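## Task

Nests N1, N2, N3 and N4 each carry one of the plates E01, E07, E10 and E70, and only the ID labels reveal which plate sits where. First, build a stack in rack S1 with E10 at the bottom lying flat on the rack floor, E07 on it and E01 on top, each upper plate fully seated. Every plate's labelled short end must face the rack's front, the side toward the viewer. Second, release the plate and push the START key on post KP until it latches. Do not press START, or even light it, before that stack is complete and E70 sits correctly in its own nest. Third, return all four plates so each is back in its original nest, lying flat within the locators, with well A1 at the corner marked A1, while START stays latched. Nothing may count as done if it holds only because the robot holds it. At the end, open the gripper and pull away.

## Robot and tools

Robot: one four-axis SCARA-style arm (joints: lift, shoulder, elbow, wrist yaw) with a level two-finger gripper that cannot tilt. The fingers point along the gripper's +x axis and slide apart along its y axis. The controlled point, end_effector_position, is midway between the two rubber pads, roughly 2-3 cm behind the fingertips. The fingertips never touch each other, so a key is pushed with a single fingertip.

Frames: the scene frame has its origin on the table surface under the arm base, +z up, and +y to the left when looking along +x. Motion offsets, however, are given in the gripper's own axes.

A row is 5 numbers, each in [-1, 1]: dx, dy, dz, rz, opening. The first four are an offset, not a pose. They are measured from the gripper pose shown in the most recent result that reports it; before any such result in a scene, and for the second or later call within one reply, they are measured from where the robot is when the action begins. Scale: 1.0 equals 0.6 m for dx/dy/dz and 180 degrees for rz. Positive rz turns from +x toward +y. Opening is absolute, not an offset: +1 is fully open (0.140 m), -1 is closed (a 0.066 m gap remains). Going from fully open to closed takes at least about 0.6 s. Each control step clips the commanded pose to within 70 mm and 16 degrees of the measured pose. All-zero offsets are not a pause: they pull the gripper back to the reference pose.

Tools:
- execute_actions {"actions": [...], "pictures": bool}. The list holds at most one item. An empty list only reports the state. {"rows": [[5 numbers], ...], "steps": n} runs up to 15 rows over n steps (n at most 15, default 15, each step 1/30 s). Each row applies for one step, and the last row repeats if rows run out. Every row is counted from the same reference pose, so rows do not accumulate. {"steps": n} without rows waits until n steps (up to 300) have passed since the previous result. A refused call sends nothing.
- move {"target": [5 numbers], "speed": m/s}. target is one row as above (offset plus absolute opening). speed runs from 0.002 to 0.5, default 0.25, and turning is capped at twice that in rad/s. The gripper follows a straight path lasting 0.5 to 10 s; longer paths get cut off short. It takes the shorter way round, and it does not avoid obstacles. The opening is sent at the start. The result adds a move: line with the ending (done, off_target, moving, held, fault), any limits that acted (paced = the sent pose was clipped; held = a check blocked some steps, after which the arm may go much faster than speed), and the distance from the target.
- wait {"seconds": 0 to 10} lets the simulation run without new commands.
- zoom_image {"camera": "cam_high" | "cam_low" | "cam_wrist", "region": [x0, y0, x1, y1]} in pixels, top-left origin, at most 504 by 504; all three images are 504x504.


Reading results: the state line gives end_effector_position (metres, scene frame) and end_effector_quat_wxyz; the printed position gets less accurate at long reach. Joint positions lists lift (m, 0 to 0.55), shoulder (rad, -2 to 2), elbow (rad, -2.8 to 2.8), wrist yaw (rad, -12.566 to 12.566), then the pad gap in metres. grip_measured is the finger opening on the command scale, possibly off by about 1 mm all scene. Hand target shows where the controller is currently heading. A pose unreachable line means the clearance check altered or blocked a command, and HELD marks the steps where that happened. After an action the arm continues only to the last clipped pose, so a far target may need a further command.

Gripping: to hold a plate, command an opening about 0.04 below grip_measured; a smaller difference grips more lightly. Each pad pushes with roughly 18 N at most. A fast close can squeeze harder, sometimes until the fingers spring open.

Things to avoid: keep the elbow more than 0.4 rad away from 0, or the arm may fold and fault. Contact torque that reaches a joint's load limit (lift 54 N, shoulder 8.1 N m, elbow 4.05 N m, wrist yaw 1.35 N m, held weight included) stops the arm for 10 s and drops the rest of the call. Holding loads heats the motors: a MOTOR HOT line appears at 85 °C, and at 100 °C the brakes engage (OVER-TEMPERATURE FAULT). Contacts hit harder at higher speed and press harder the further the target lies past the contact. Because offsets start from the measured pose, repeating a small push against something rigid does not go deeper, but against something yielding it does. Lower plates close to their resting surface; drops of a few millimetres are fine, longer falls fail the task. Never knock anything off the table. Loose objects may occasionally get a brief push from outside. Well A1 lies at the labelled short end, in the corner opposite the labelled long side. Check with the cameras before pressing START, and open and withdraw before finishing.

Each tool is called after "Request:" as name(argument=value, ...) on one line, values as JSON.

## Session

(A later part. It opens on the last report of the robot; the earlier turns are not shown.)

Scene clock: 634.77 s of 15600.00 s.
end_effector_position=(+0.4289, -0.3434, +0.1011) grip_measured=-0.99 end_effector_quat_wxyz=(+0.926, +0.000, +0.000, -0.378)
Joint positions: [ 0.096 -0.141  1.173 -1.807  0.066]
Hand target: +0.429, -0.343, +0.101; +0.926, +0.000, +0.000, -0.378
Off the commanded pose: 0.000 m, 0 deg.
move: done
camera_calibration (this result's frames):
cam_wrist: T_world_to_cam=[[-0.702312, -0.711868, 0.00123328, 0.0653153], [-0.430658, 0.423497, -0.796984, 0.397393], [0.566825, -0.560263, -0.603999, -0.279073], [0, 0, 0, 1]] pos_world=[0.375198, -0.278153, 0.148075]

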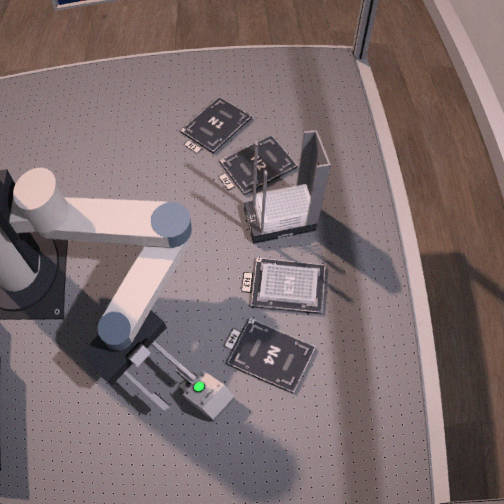

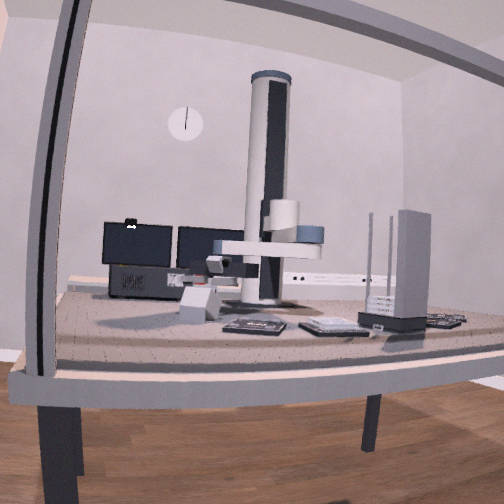

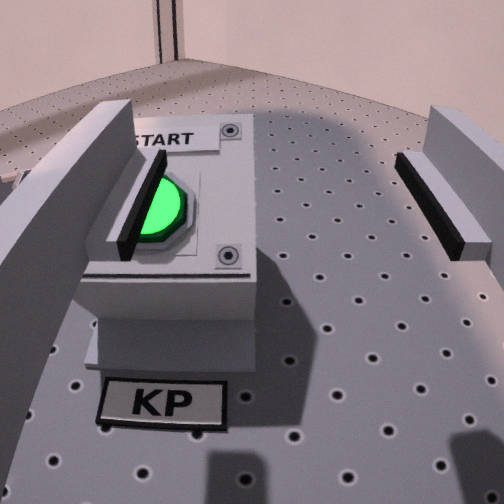

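Request:
move(target=[-0.0,0,0.0482,0,-1], speed=0.3)

Request:
move(target=[-0.30205,0.65373,-0.0713,0.3008,0.1], speed=0.5)

Request:
move(target=[0.2,0,0,0,0.1], speed=0.25)

Request:
zoom_image(camera="cam_wrist", region=[110,130,430,420])

Scene clock: 646.93 s of 15600.00 s.
end_effector_position=(+0.4289, -0.3434, +0.1300) grip_measured=-0.99 end_effector_quat_wxyz=(+0.926, +0.000, +0.000, -0.378)
Joint positions: [ 0.125 -0.141  1.173 -1.807  0.066]
Hand target: +0.429, -0.343, +0.130; +0.926, +0.000, +0.000, -0.378
Off the commanded pose: 0.000 m, 0 deg.
After step 90, 8.47 s passed at rest.
move: done
camera_calibration (this result's frames):
cam_wrist: T_world_to_cam=[[-0.702303, -0.711877, 0.00123328, 0.0652697], [-0.430664, 0.423491, -0.796984, 0.42048], [0.566832, -0.560256, -0.603999, -0.261585], [0, 0, 0, 1]] pos_world=[0.375199, -0.27816, 0.177038]

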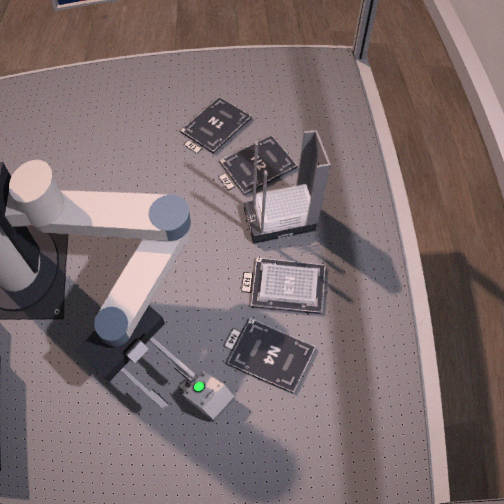

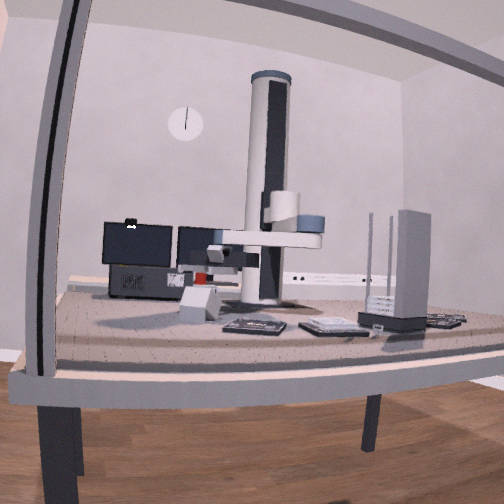

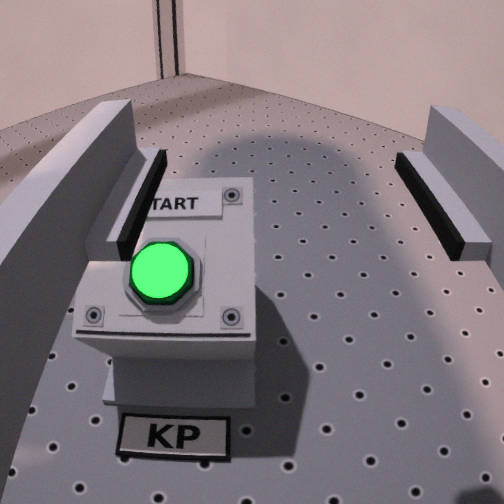

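Scene clock: 648.57 s of 15600.00 s.
end_effector_position=(+0.5742, +0.0635, +0.0872) grip_measured=+0.10 end_effector_quat_wxyz=(+0.996, +0.000, +0.000, +0.085)
Joint positions: [ 0.082  1.063  1.056 -1.95   0.107]
Hand target: +0.574, +0.064, +0.087; +0.996, +0.000, +0.000, +0.085
Off the commanded pose: 0.000 m, 0 deg.
move: done; limits=paced
camera_calibration (this result's frames):
cam_wrist: T_world_to_cam=[[0.165488, -0.986211, 0.00123328, -0.0238322], [-0.595509, -0.100924, -0.796984, 0.4046], [0.786119, 0.131157, -0.603999, -0.31169], [0, 0, 0, 1]] pos_world=[0.489912, 0.0582107, 0.134228]

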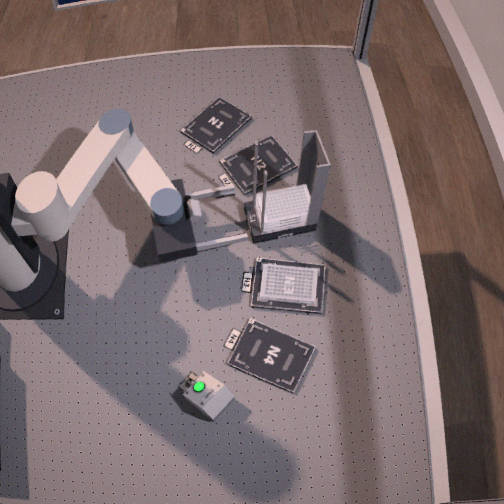

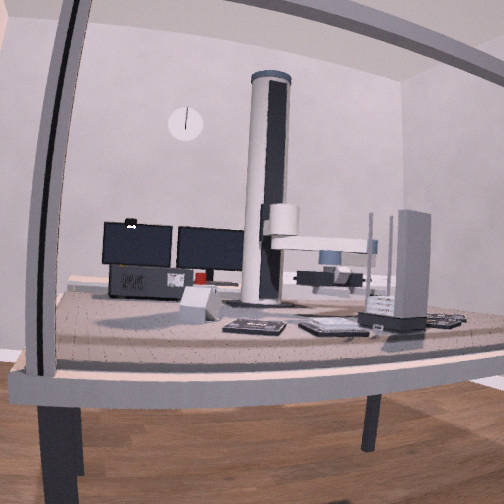

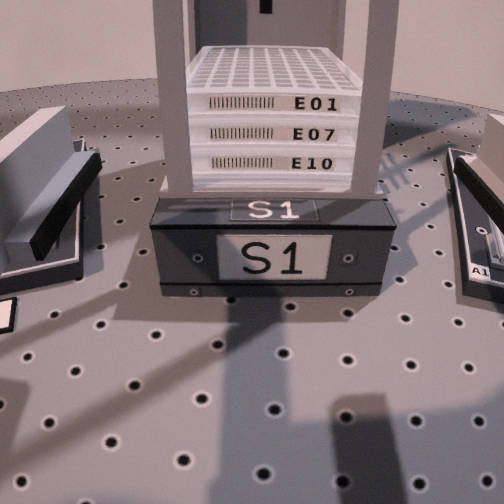

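Scene clock: 649.47 s of 15600.00 s.
end_effector_position=(+0.6925, +0.0837, +0.0872) grip_measured=+0.10 end_effector_quat_wxyz=(+0.996, +0.000, +0.000, +0.085)
Joint positions: [ 0.082  0.829  1.658 -2.317  0.107]
Hand target: +0.693, +0.084, +0.087; +0.996, +0.000, +0.000, +0.085
Off the commanded pose: 0.000 m, 0 deg.
move: done
camera_calibration (this result's frames):
cam_wrist: T_world_to_cam=[[0.165972, -0.98613, 0.00123328, -0.0237992], [-0.595459, -0.101216, -0.796984, 0.477092], [0.786055, 0.131543, -0.603999, -0.407324], [0, 0, 0, 1]] pos_world=[0.608217, 0.0784009, 0.134241]

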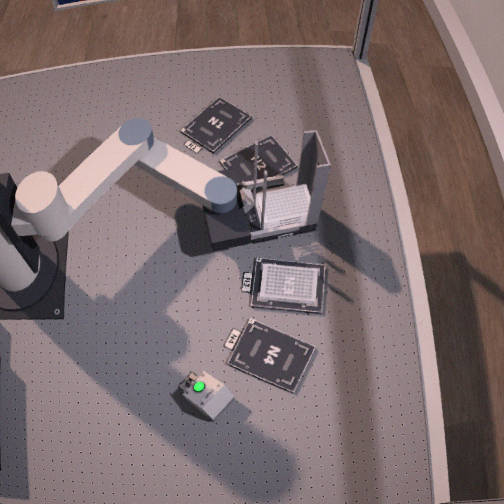

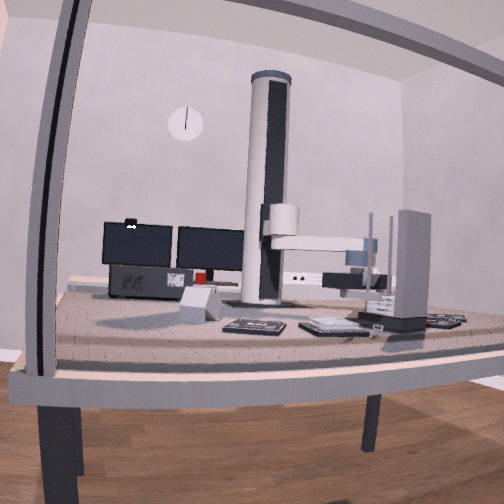

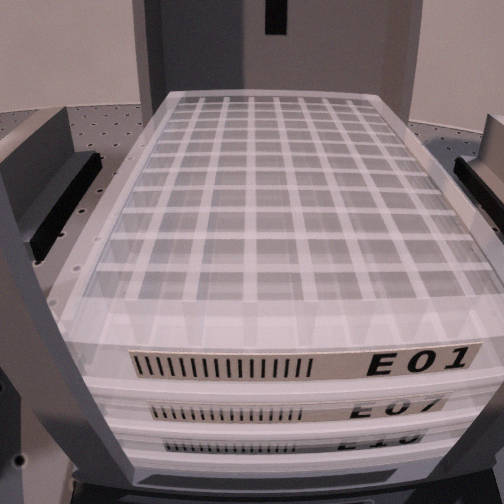

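Region (110, 130, 430, 420) of cam_wrist's 504x504 image, scaled by 1.575, with more detail than that image has; it fills the top 457 rows of this view, and the rest is white.

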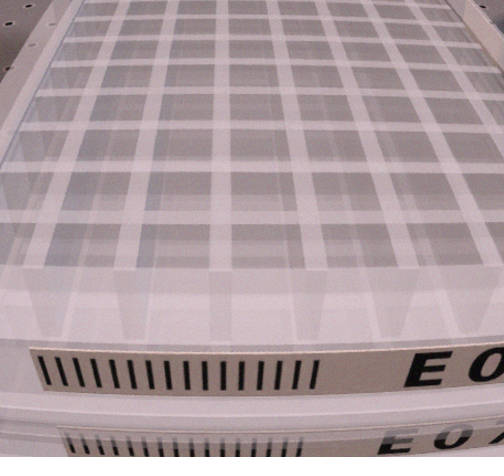

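Request:
move(target=[-0.0003,0.0002,0,0,-0.48], speed=0.05)

Request:
execute_actions(actions=[{"rows":[[0,0,0,0,-0.50],[0,0,0,0,-0.515],[0,0,0,0,-0.53],[0,0,0,0,-0.54],[0,0,0,0,-0.55],[0,0,0,0,-0.56],[0,0,0,0,-0.57],[0,0,0,0,-0.58],[0,0,0,0,-0.59],[0,0,0,0,-0.60]],"steps":12}], pictures=false)

Request:
move(target=[0,0,0.3913,0,-0.60], speed=0.3)

Request:
move(target=[-0.16252,0.54088,0,0.2082,-0.60], speed=0.4)

Request:
move(target=[0,0,-0.4617,0,-0.60], speed=0.4)

Request:
zoom_image(camera="cam_wrist", region=[110,130,430,420])

Scene clock: 660.80 s of 15600.00 s.
end_effector_position=(+0.6924, +0.0837, +0.0872) grip_measured=-0.48 end_effector_quat_wxyz=(+0.996, +0.000, +0.000, +0.085)
Joint positions: [ 0.082  0.829  1.657 -2.317  0.085]
Hand target: +0.692, +0.084, +0.087; +0.996, +0.000, +0.000, +0.085
Off the commanded pose: 0.000 m, 0 deg.
After step 90, 7.63 s passed at rest.
move: done
camera_calibration (this result's frames):
cam_wrist: T_world_to_cam=[[0.165568, -0.986198, 0.00123328, -0.0235292], [-0.595501, -0.100972, -0.796984, 0.477007], [0.786108, 0.131221, -0.603999, -0.407212], [0, 0, 0, 1]] pos_world=[0.608066, 0.0783948, 0.134241]

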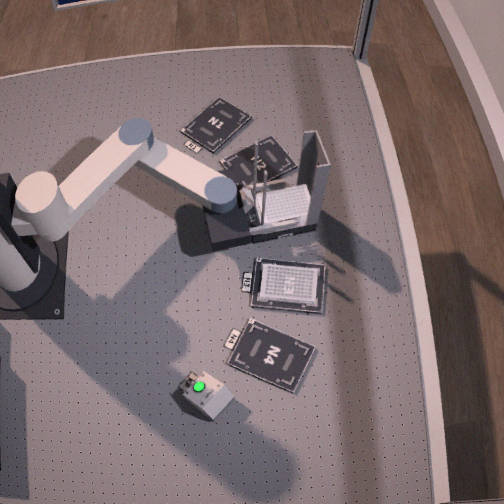

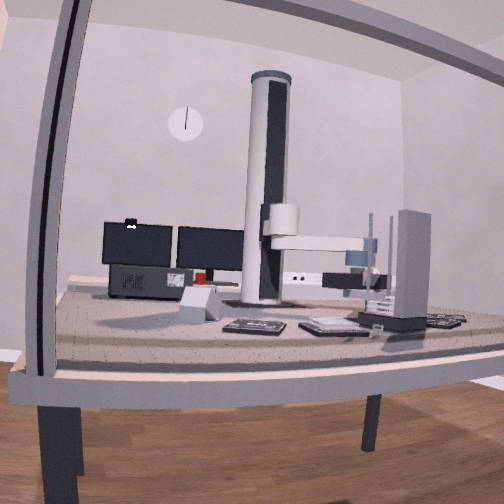

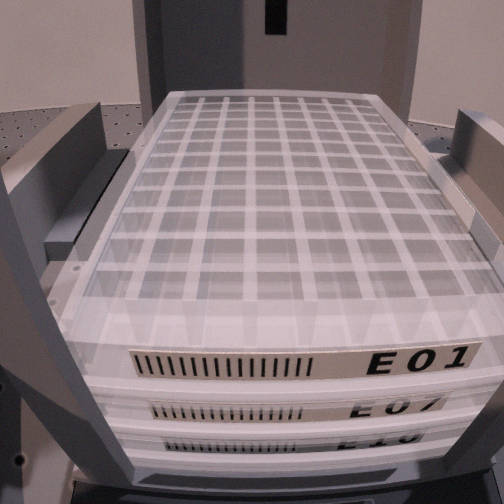

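Scene clock: 661.20 s of 15600.00 s.
end_effector_position=(+0.6924, +0.0837, +0.0872) grip_measured=-0.56 end_effector_quat_wxyz=(+0.996, +0.000, +0.000, +0.085)
Joint positions: [ 0.082  0.829  1.657 -2.317  0.082]
Hand target: +0.692, +0.084, +0.087; +0.996, +0.000, +0.000, +0.085
Off the commanded pose: 0.000 m, 0 deg.
Steps of this call (steps 1 to 12: all 12 steps of this action). Readings (end_effector_position):
1: (+0.6924, +0.0837, +0.0872)
2: (+0.6924, +0.0837, +0.0872)
4: (+0.6924, +0.0837, +0.0872)
8: (+0.6924, +0.0837, +0.0872)
12: the state above

Scene clock: 662.70 s of 15600.00 s.
end_effector_position=(+0.6924, +0.0837, +0.3220) grip_measured=-0.56 end_effector_quat_wxyz=(+0.996, +0.000, +0.000, +0.085)
Joint positions: [ 0.317  0.829  1.657 -2.317  0.082]
Hand target: +0.692, +0.084, +0.322; +0.996, +0.000, +0.000, +0.085
Off the commanded pose: 0.000 m, 0 deg.
move: done
camera_calibration (this result's frames):
cam_wrist: T_world_to_cam=[[0.165595, -0.986193, 0.00123328, -0.0238356], [-0.595498, -0.100989, -0.796984, 0.664152], [0.786105, 0.131242, -0.603999, -0.265391], [0, 0, 0, 1]] pos_world=[0.608074, 0.0783961, 0.369052]

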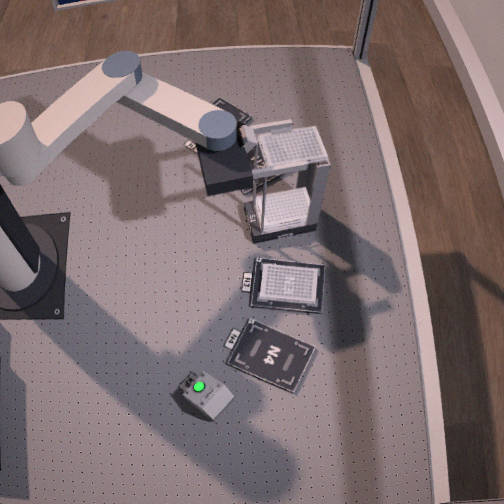

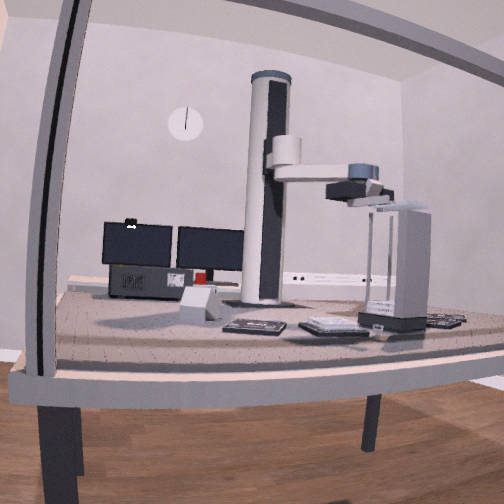

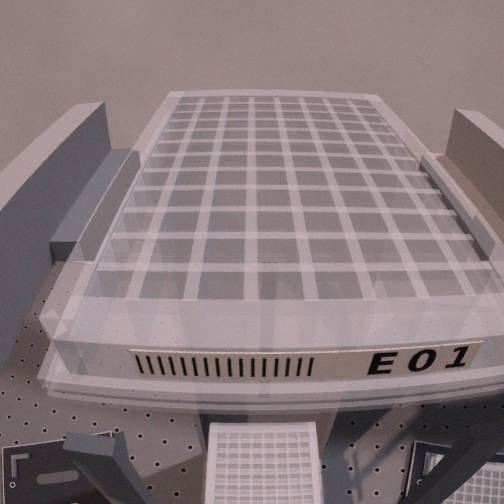

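Scene clock: 664.00 s of 15600.00 s.
end_effector_position=(+0.5415, +0.3874, +0.3221) grip_measured=-0.56 end_effector_quat_wxyz=(+0.916, +0.000, +0.000, +0.401)
Joint positions: [ 0.317  1.458  1.71  -2.344  0.082]
Hand target: +0.542, +0.387, +0.322; +0.916, +0.000, +0.000, +0.400
Off the commanded pose: 0.000 m, 0 deg.
move: done
camera_calibration (this result's frames):
cam_wrist: T_world_to_cam=[[0.732023, -0.681279, 0.00123328, -0.124177], [-0.410773, -0.442811, -0.796984, 0.637357], [0.543515, 0.582904, -0.603999, -0.230237], [0, 0, 0, 1]] pos_world=[0.477847, 0.331836, 0.369054]

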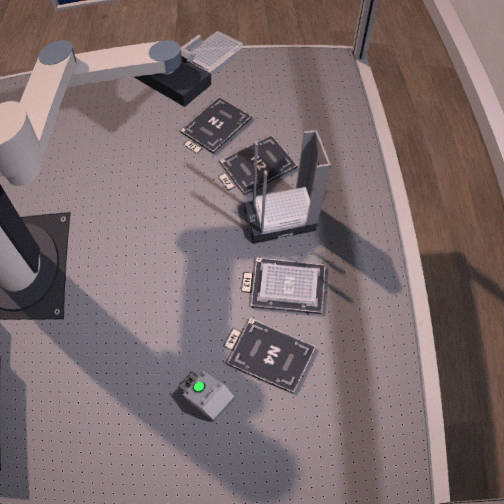

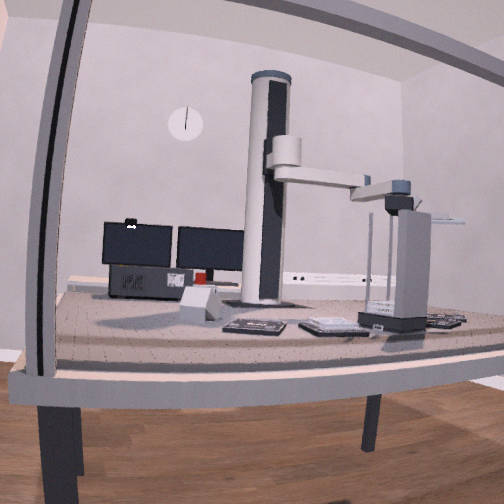

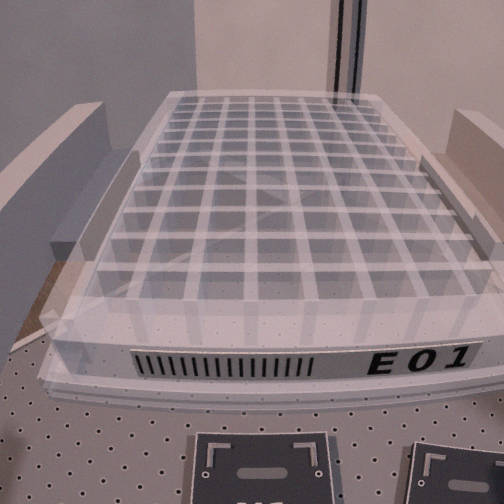

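Scene clock: 665.23 s of 15600.00 s.
end_effector_position=(+0.5415, +0.3874, +0.0450) grip_measured=-0.56 end_effector_quat_wxyz=(+0.916, +0.000, +0.000, +0.401)
Joint positions: [ 0.04   1.458  1.71  -2.344  0.082]
Hand target: +0.541, +0.387, +0.045; +0.916, +0.000, +0.000, +0.401
Off the commanded pose: 0.000 m, 0 deg.
move: done
camera_calibration (this result's frames):
cam_wrist: T_world_to_cam=[[0.731998, -0.681306, 0.00123328, -0.123825], [-0.410789, -0.442796, -0.796984, 0.416532], [0.543536, 0.582884, -0.603999, -0.397591], [0, 0, 0, 1]] pos_world=[0.477851, 0.331826, 0.0919781]

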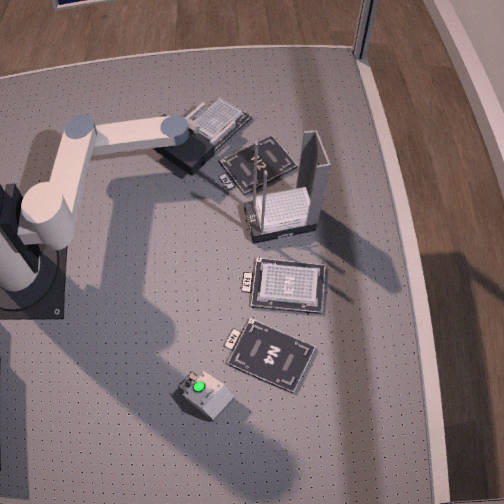

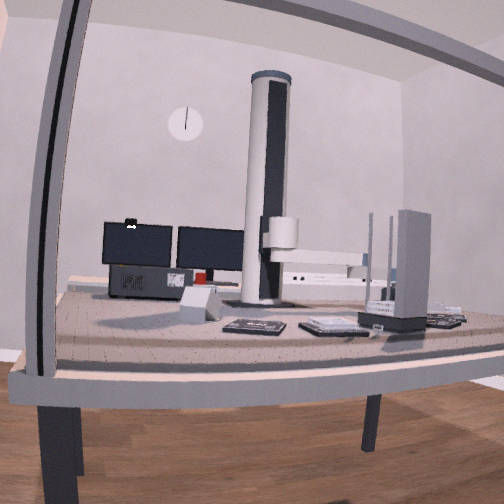

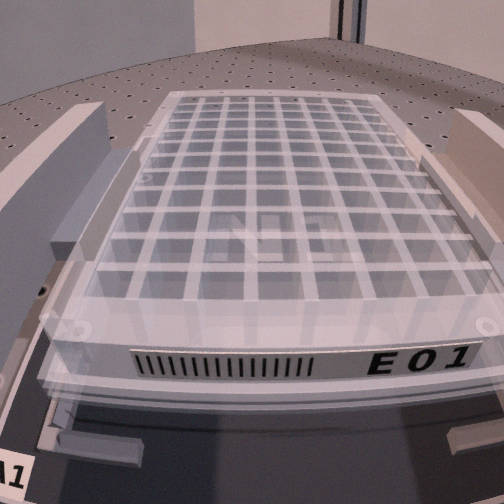

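Region (110, 130, 430, 420) of cam_wrist's 504x504 image, scaled by 1.575, with more detail than that image has; it fills the top 457 rows of this view, and the rest is white.

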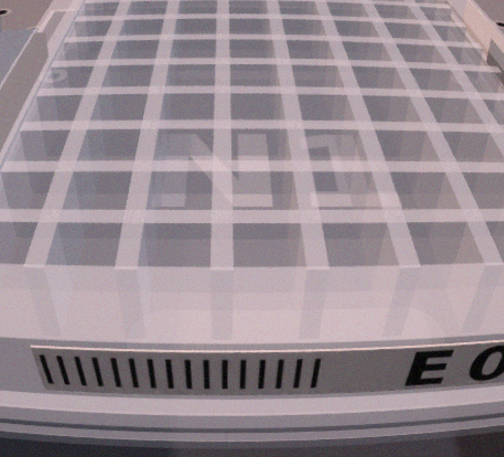

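Request:
move(target=[-0.0003,0,-0.0187,-0.0003,-0.60], speed=0.03)

Request:
execute_actions(actions=[{"rows":[[0,0,0,0,-0.57],[0,0,0,0,-0.55],[0,0,0,0,-0.53],[0,0,0,0,-0.5],[0,0,0,0,0.1]],"steps":15}])

Request:
zoom_image(camera="cam_wrist", region=[110,130,430,420])

Request:
move(target=[-0.06,0,0.0673,0,0.1], speed=0.3)

Scene clock: 671.60 s of 15600.00 s.
end_effector_position=(+0.5414, +0.3873, +0.0337) grip_measured=-0.56 end_effector_quat_wxyz=(+0.916, +0.000, +0.000, +0.400)
Joint positions: [ 0.029  1.459  1.709 -2.344  0.082]
Hand target: +0.541, +0.387, +0.034; +0.916, +0.000, +0.000, +0.400
Off the commanded pose: 0.000 m, 0 deg.
After step 90, 2.67 s passed at rest.
move: done
camera_calibration (this result's frames):
cam_wrist: T_world_to_cam=[[0.731572, -0.681763, 0.00123328, -0.123438], [-0.411066, -0.44254, -0.796984, 0.407503], [0.5439, 0.582544, -0.603999, -0.404344], [0, 0, 0, 1]] pos_world=[0.477737, 0.33173, 0.0807025]

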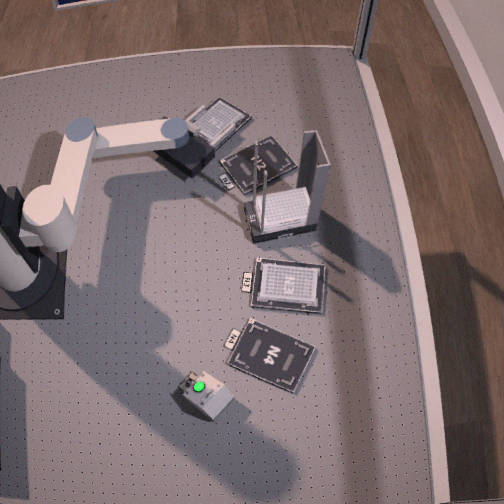

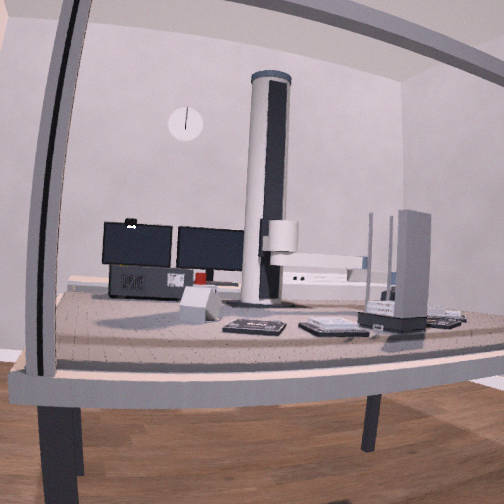

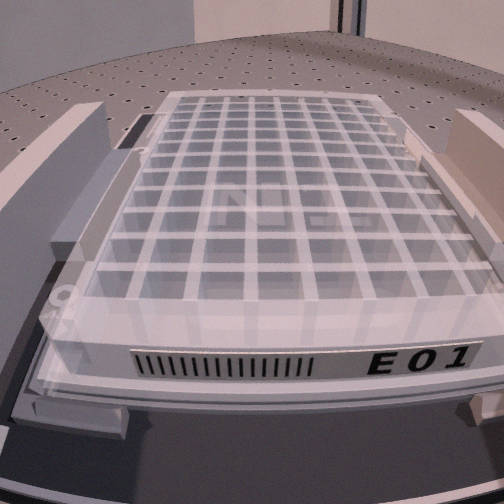

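Scene clock: 672.10 s of 15600.00 s.
end_effector_position=(+0.5414, +0.3873, +0.0337) grip_measured=+0.10 end_effector_quat_wxyz=(+0.916, +0.000, +0.000, +0.400)
Joint positions: [ 0.029  1.459  1.709 -2.344  0.107]
Hand target: +0.541, +0.387, +0.034; +0.916, +0.000, +0.000, +0.400
Off the commanded pose: 0.000 m, 0 deg.
Steps of this call (steps 1 to 15: all 15 steps of this action). Readings (end_effector_position):
1: (+0.5414, +0.3873, +0.0337)
2: (+0.5414, +0.3873, +0.0337)
4: (+0.5414, +0.3873, +0.0337)
8: (+0.5414, +0.3873, +0.0337)
15: the state above
camera_calibration (this result's frames):
cam_wrist: T_world_to_cam=[[0.731557, -0.68178, 0.00123328, -0.123436], [-0.411076, -0.44253, -0.796984, 0.407504], [0.543913, 0.582532, -0.603999, -0.404348], [0, 0, 0, 1]] pos_world=[0.477746, 0.331723, 0.0807003]

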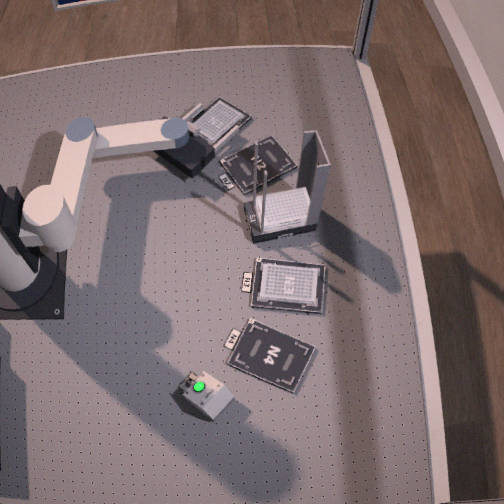

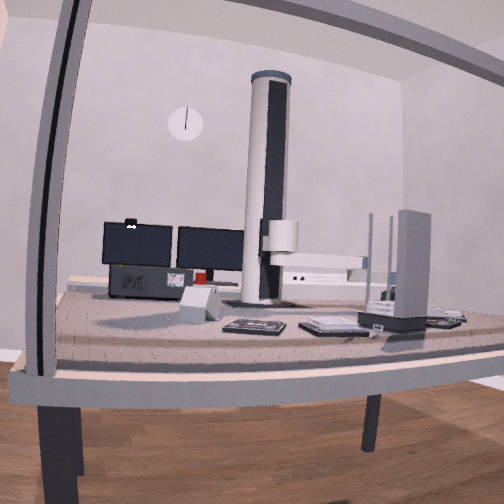

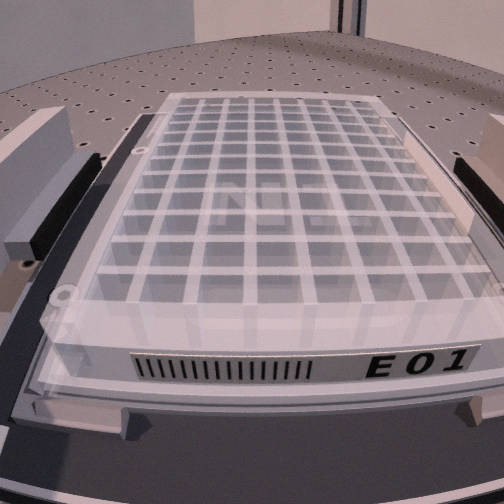

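Region (110, 130, 430, 420) of cam_wrist's 504x504 image, scaled by 1.575, with more detail than that image has; it fills the top 457 rows of this view, and the rest is white.

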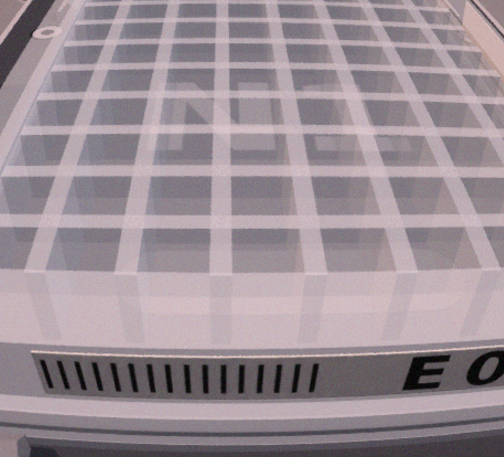

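Scene clock: 673.03 s of 15600.00 s.
end_effector_position=(+0.5170, +0.3607, +0.0741) grip_measured=+0.10 end_effector_quat_wxyz=(+0.917, +0.000, +0.000, +0.400)
Joint positions: [ 0.069  1.543  1.508 -2.228  0.107]
Hand target: +0.517, +0.361, +0.074; +0.916, +0.000, +0.000, +0.400
Off the commanded pose: 0.000 m, 0 deg.
move: done
camera_calibration (this result's frames):
cam_wrist: T_world_to_cam=[[0.731113, -0.682255, 0.00123328, -0.123318], [-0.411364, -0.442263, -0.796984, 0.418012], [0.544292, 0.582178, -0.603999, -0.351287], [0, 0, 0, 1]] pos_world=[0.453317, 0.305249, 0.121124]

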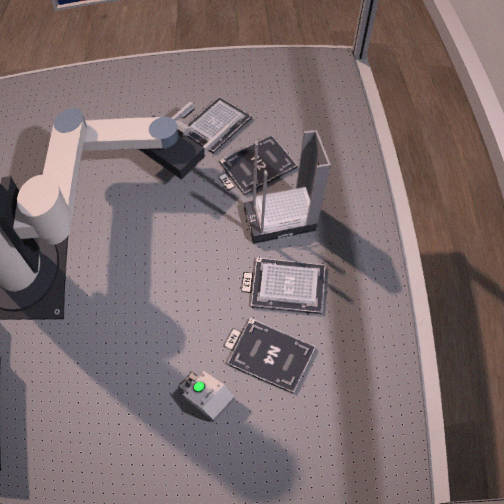

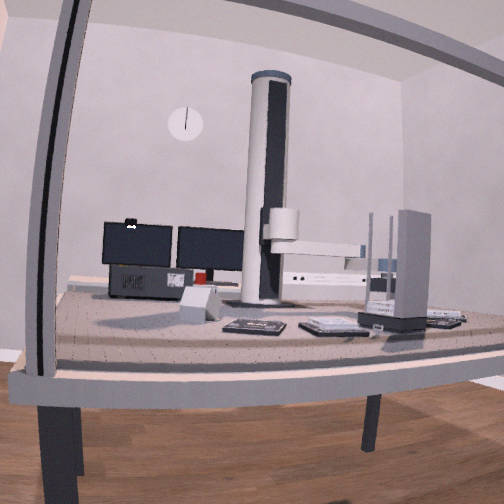

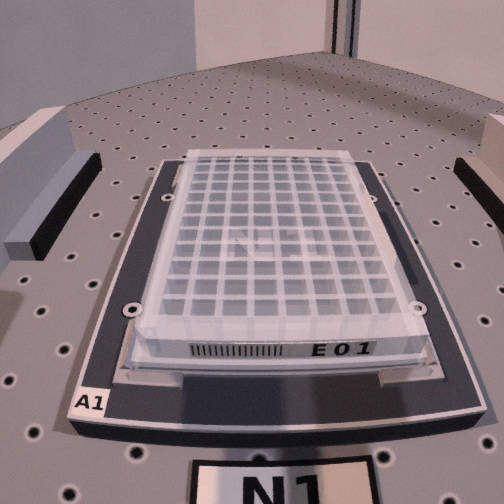

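Request:
move(target=[-0.29867,-0.40618,0.0002,-0.2081,0.1], speed=0.5)

Request:
move(target=[0.2,0,0,0,0.1], speed=0.3)

Request:
execute_actions(actions=[{"rows":[[0,0,0,0,-0.48]],"steps":10}], pictures=false)

Request:
execute_actions(actions=[{"rows":[[0,0,0,0,-0.50],[0,0,0,0,-0.515],[0,0,0,0,-0.53],[0,0,0,0,-0.54],[0,0,0,0,-0.55],[0,0,0,0,-0.56],[0,0,0,0,-0.57],[0,0,0,0,-0.58],[0,0,0,0,-0.59],[0,0,0,0,-0.60]],"steps":12}], pictures=false)

Request:
move(target=[0,0,0.413,0,-0.60], speed=0.3)

Request:
move(target=[-0.03346,0.2795,0,0.1062,-0.60], speed=0.4)

Request:
move(target=[0,0,-0.4617,0,-0.60], speed=0.4)

Request:
zoom_image(camera="cam_wrist", region=[110,130,430,420])

Scene clock: 691.23 s of 15600.00 s.
end_effector_position=(+0.5738, +0.0634, +0.0742) grip_measured=+0.10 end_effector_quat_wxyz=(+0.996, +0.000, +0.000, +0.084)
Joint positions: [ 0.069  1.064  1.054 -1.95   0.107]
Hand target: +0.574, +0.064, +0.074; +0.996, +0.000, +0.000, +0.085
Off the commanded pose: 0.000 m, 0 deg.
After step 90, 14.03 s passed at rest.
move: done
camera_calibration (this result's frames):
cam_wrist: T_world_to_cam=[[0.164618, -0.986357, 0.00123328, -0.0233536], [-0.595598, -0.100399, -0.796984, 0.393954], [0.786234, 0.130463, -0.603999, -0.319205], [0, 0, 0, 1]] pos_world=[0.489452, 0.0581619, 0.121204]

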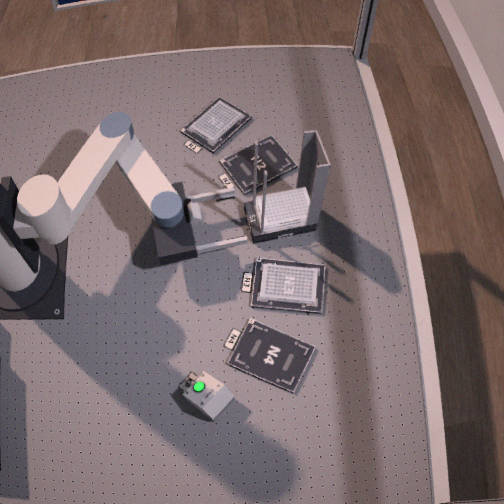

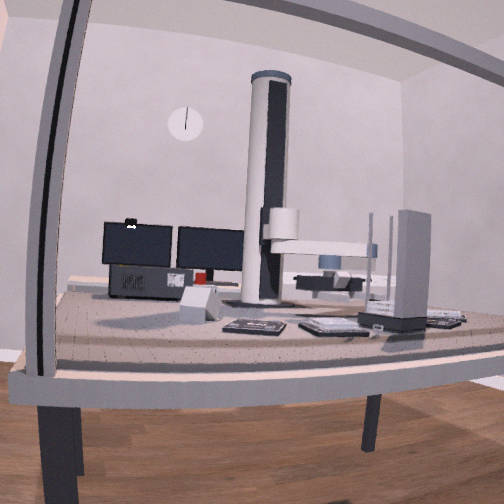

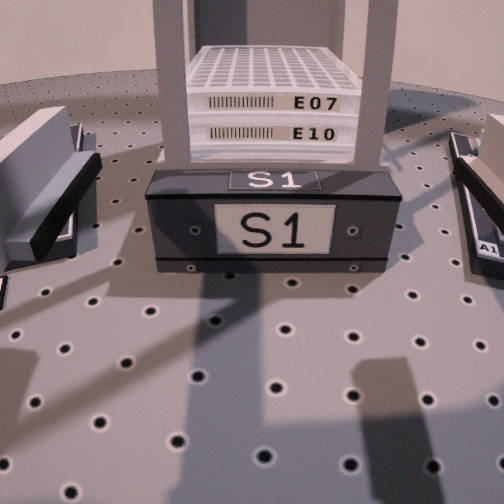

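Scene clock: 692.10 s of 15600.00 s.
end_effector_position=(+0.6921, +0.0835, +0.0742) grip_measured=+0.10 end_effector_quat_wxyz=(+0.996, +0.000, +0.000, +0.084)
Joint positions: [ 0.069  0.83   1.655 -2.316  0.107]
Hand target: +0.692, +0.083, +0.074; +0.996, +0.000, +0.000, +0.084
Off the commanded pose: 0.000 m, 0 deg.
move: done
camera_calibration (this result's frames):
cam_wrist: T_world_to_cam=[[0.165066, -0.986282, 0.00123328, -0.0233137], [-0.595552, -0.100669, -0.796984, 0.466447], [0.786175, 0.13082, -0.603999, -0.41484], [0, 0, 0, 1]] pos_world=[0.607778, 0.0782324, 0.121216]

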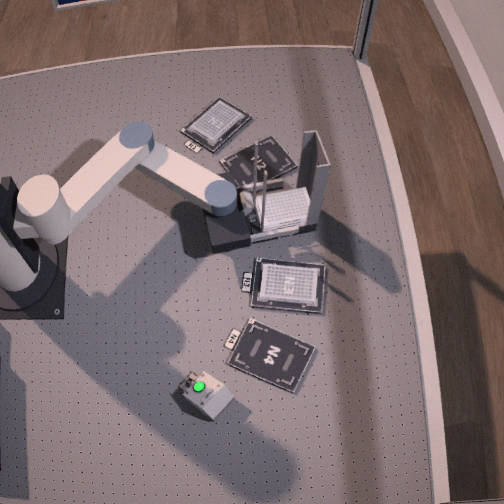

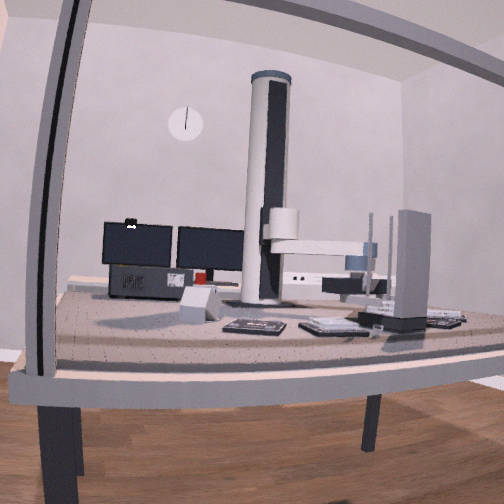

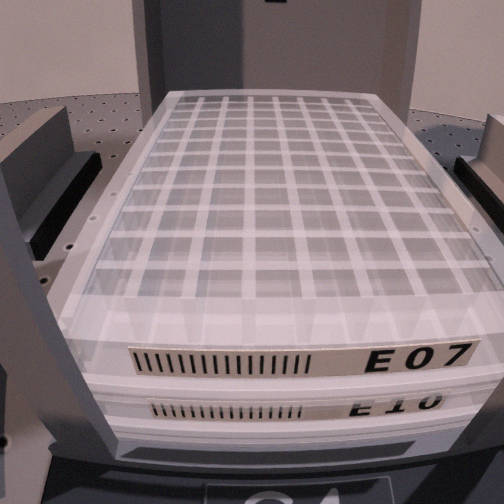

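Scene clock: 692.43 s of 15600.00 s.
end_effector_position=(+0.6921, +0.0835, +0.0742) grip_measured=-0.48 end_effector_quat_wxyz=(+0.996, +0.000, +0.000, +0.084)
Joint positions: [ 0.069  0.83   1.655 -2.316  0.085]
Hand target: +0.692, +0.084, +0.074; +0.996, +0.000, +0.000, +0.084
Off the commanded pose: 0.000 m, 0 deg.
Steps of this call (steps 1 to 10: all 10 steps of this action). Readings (end_effector_position):
1: (+0.6921, +0.0835, +0.0742)
2: (+0.6921, +0.0835, +0.0742)
4: (+0.6921, +0.0835, +0.0742)
8: (+0.6921, +0.0835, +0.0742)
10: the state above

Scene clock: 692.83 s of 15600.00 s.
end_effector_position=(+0.6921, +0.0835, +0.0742) grip_measured=-0.56 end_effector_quat_wxyz=(+0.996, +0.000, +0.000, +0.084)
Joint positions: [ 0.069  0.83   1.655 -2.316  0.082]
Hand target: +0.692, +0.083, +0.074; +0.996, +0.000, +0.000, +0.084
Off the commanded pose: 0.000 m, 0 deg.
Steps of this call (steps 1 to 12: all 12 steps of this action). Readings (end_effector_position):
1: (+0.6921, +0.0835, +0.0742)
2: (+0.6921, +0.0835, +0.0742)
4: (+0.6921, +0.0835, +0.0742)
8: (+0.6921, +0.0835, +0.0742)
12: the state above

Scene clock: 694.37 s of 15600.00 s.
end_effector_position=(+0.6921, +0.0835, +0.3220) grip_measured=-0.56 end_effector_quat_wxyz=(+0.996, +0.000, +0.000, +0.084)
Joint positions: [ 0.317  0.83   1.655 -2.316  0.082]
Hand target: +0.692, +0.084, +0.322; +0.996, +0.000, +0.000, +0.084
Off the commanded pose: 0.000 m, 0 deg.
move: done
camera_calibration (this result's frames):
cam_wrist: T_world_to_cam=[[0.165113, -0.986274, 0.00123328, -0.0236372], [-0.595547, -0.100698, -0.796984, 0.663968], [0.786169, 0.130858, -0.603999, -0.265154], [0, 0, 0, 1]] pos_world=[0.607783, 0.0782451, 0.369048]

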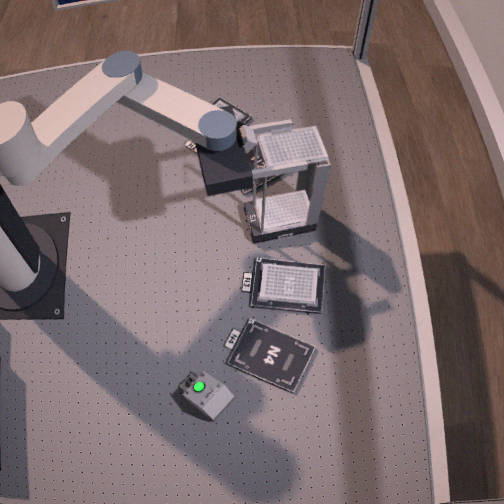

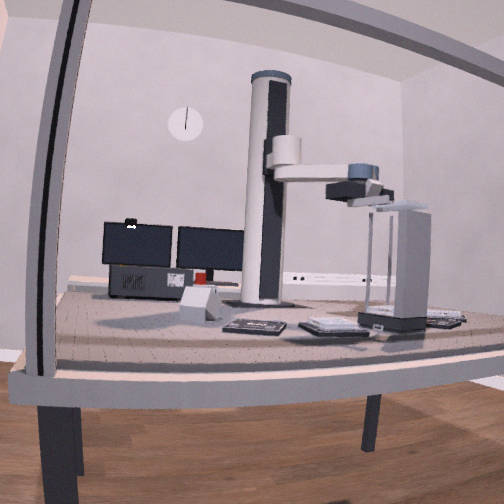

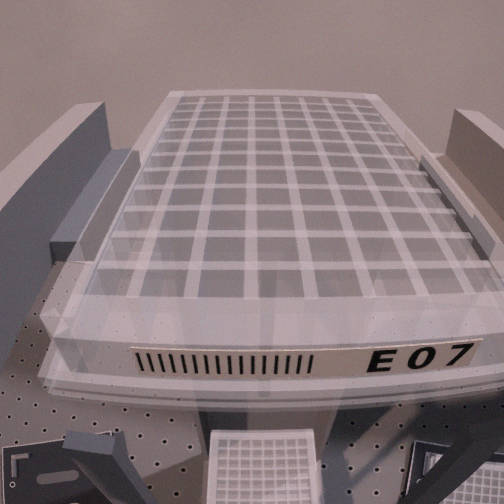

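Scene clock: 695.27 s of 15600.00 s.
end_effector_position=(+0.6441, +0.2457, +0.3220) grip_measured=-0.56 end_effector_quat_wxyz=(+0.968, +0.000, +0.000, +0.249)
Joint positions: [ 0.317  1.133  1.688 -2.318  0.082]
Hand target: +0.644, +0.245, +0.322; +0.969, +0.000, +0.000, +0.249
Off the commanded pose: 0.000 m, 0 deg.
move: done
camera_calibration (this result's frames):
cam_wrist: T_world_to_cam=[[0.479731, -0.877415, 0.00123328, -0.0851219], [-0.529487, -0.29062, -0.796984, 0.655815], [0.699644, 0.381685, -0.603999, -0.254523], [0, 0, 0, 1]] pos_world=[0.566157, 0.213053, 0.369048]

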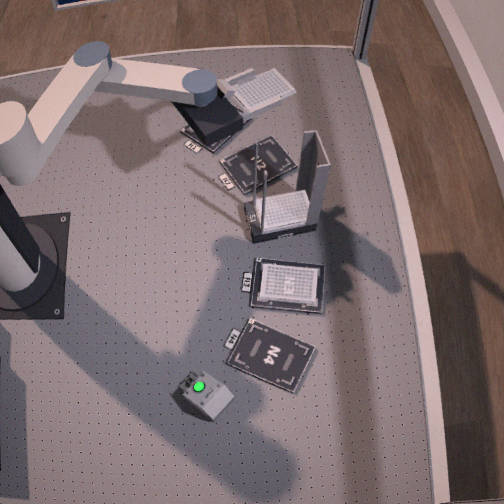

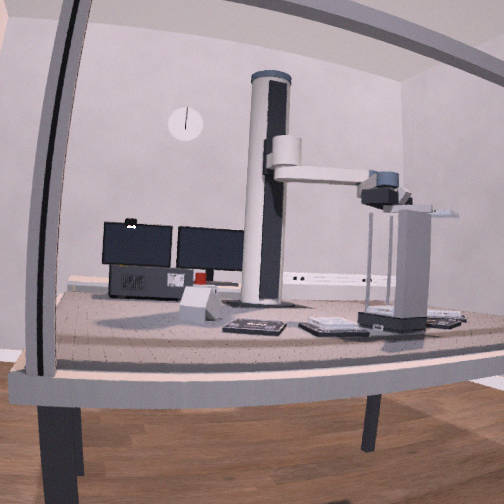

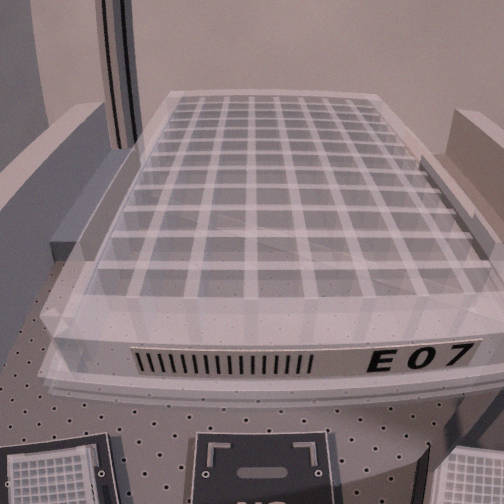

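Scene clock: 696.50 s of 15600.00 s.
end_effector_position=(+0.6441, +0.2457, +0.0450) grip_measured=-0.56 end_effector_quat_wxyz=(+0.968, +0.000, +0.000, +0.249)
Joint positions: [ 0.04   1.133  1.688 -2.318  0.082]
Hand target: +0.644, +0.246, +0.045; +0.968, +0.000, +0.000, +0.249
Off the commanded pose: 0.000 m, 0 deg.
move: done
camera_calibration (this result's frames):
cam_wrist: T_world_to_cam=[[0.47969, -0.877437, 0.00123328, -0.0847653], [-0.5295, -0.290595, -0.796984, 0.434989], [0.699662, 0.381652, -0.603999, -0.421875], [0, 0, 0, 1]] pos_world=[0.566158, 0.213039, 0.0919719]

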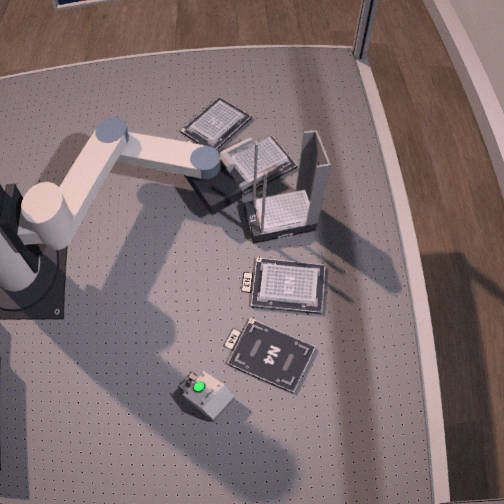

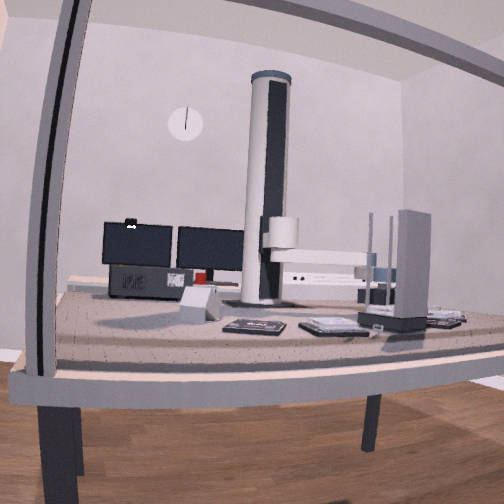

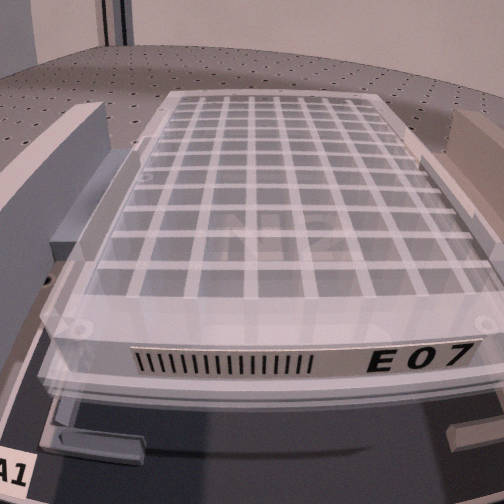

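Region (110, 130, 430, 420) of cam_wrist's 504x504 image, scaled by 1.575, with more detail than that image has; it fills the top 457 rows of this view, and the rest is white.

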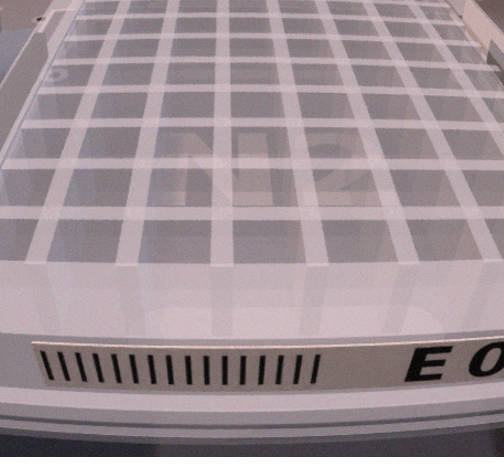

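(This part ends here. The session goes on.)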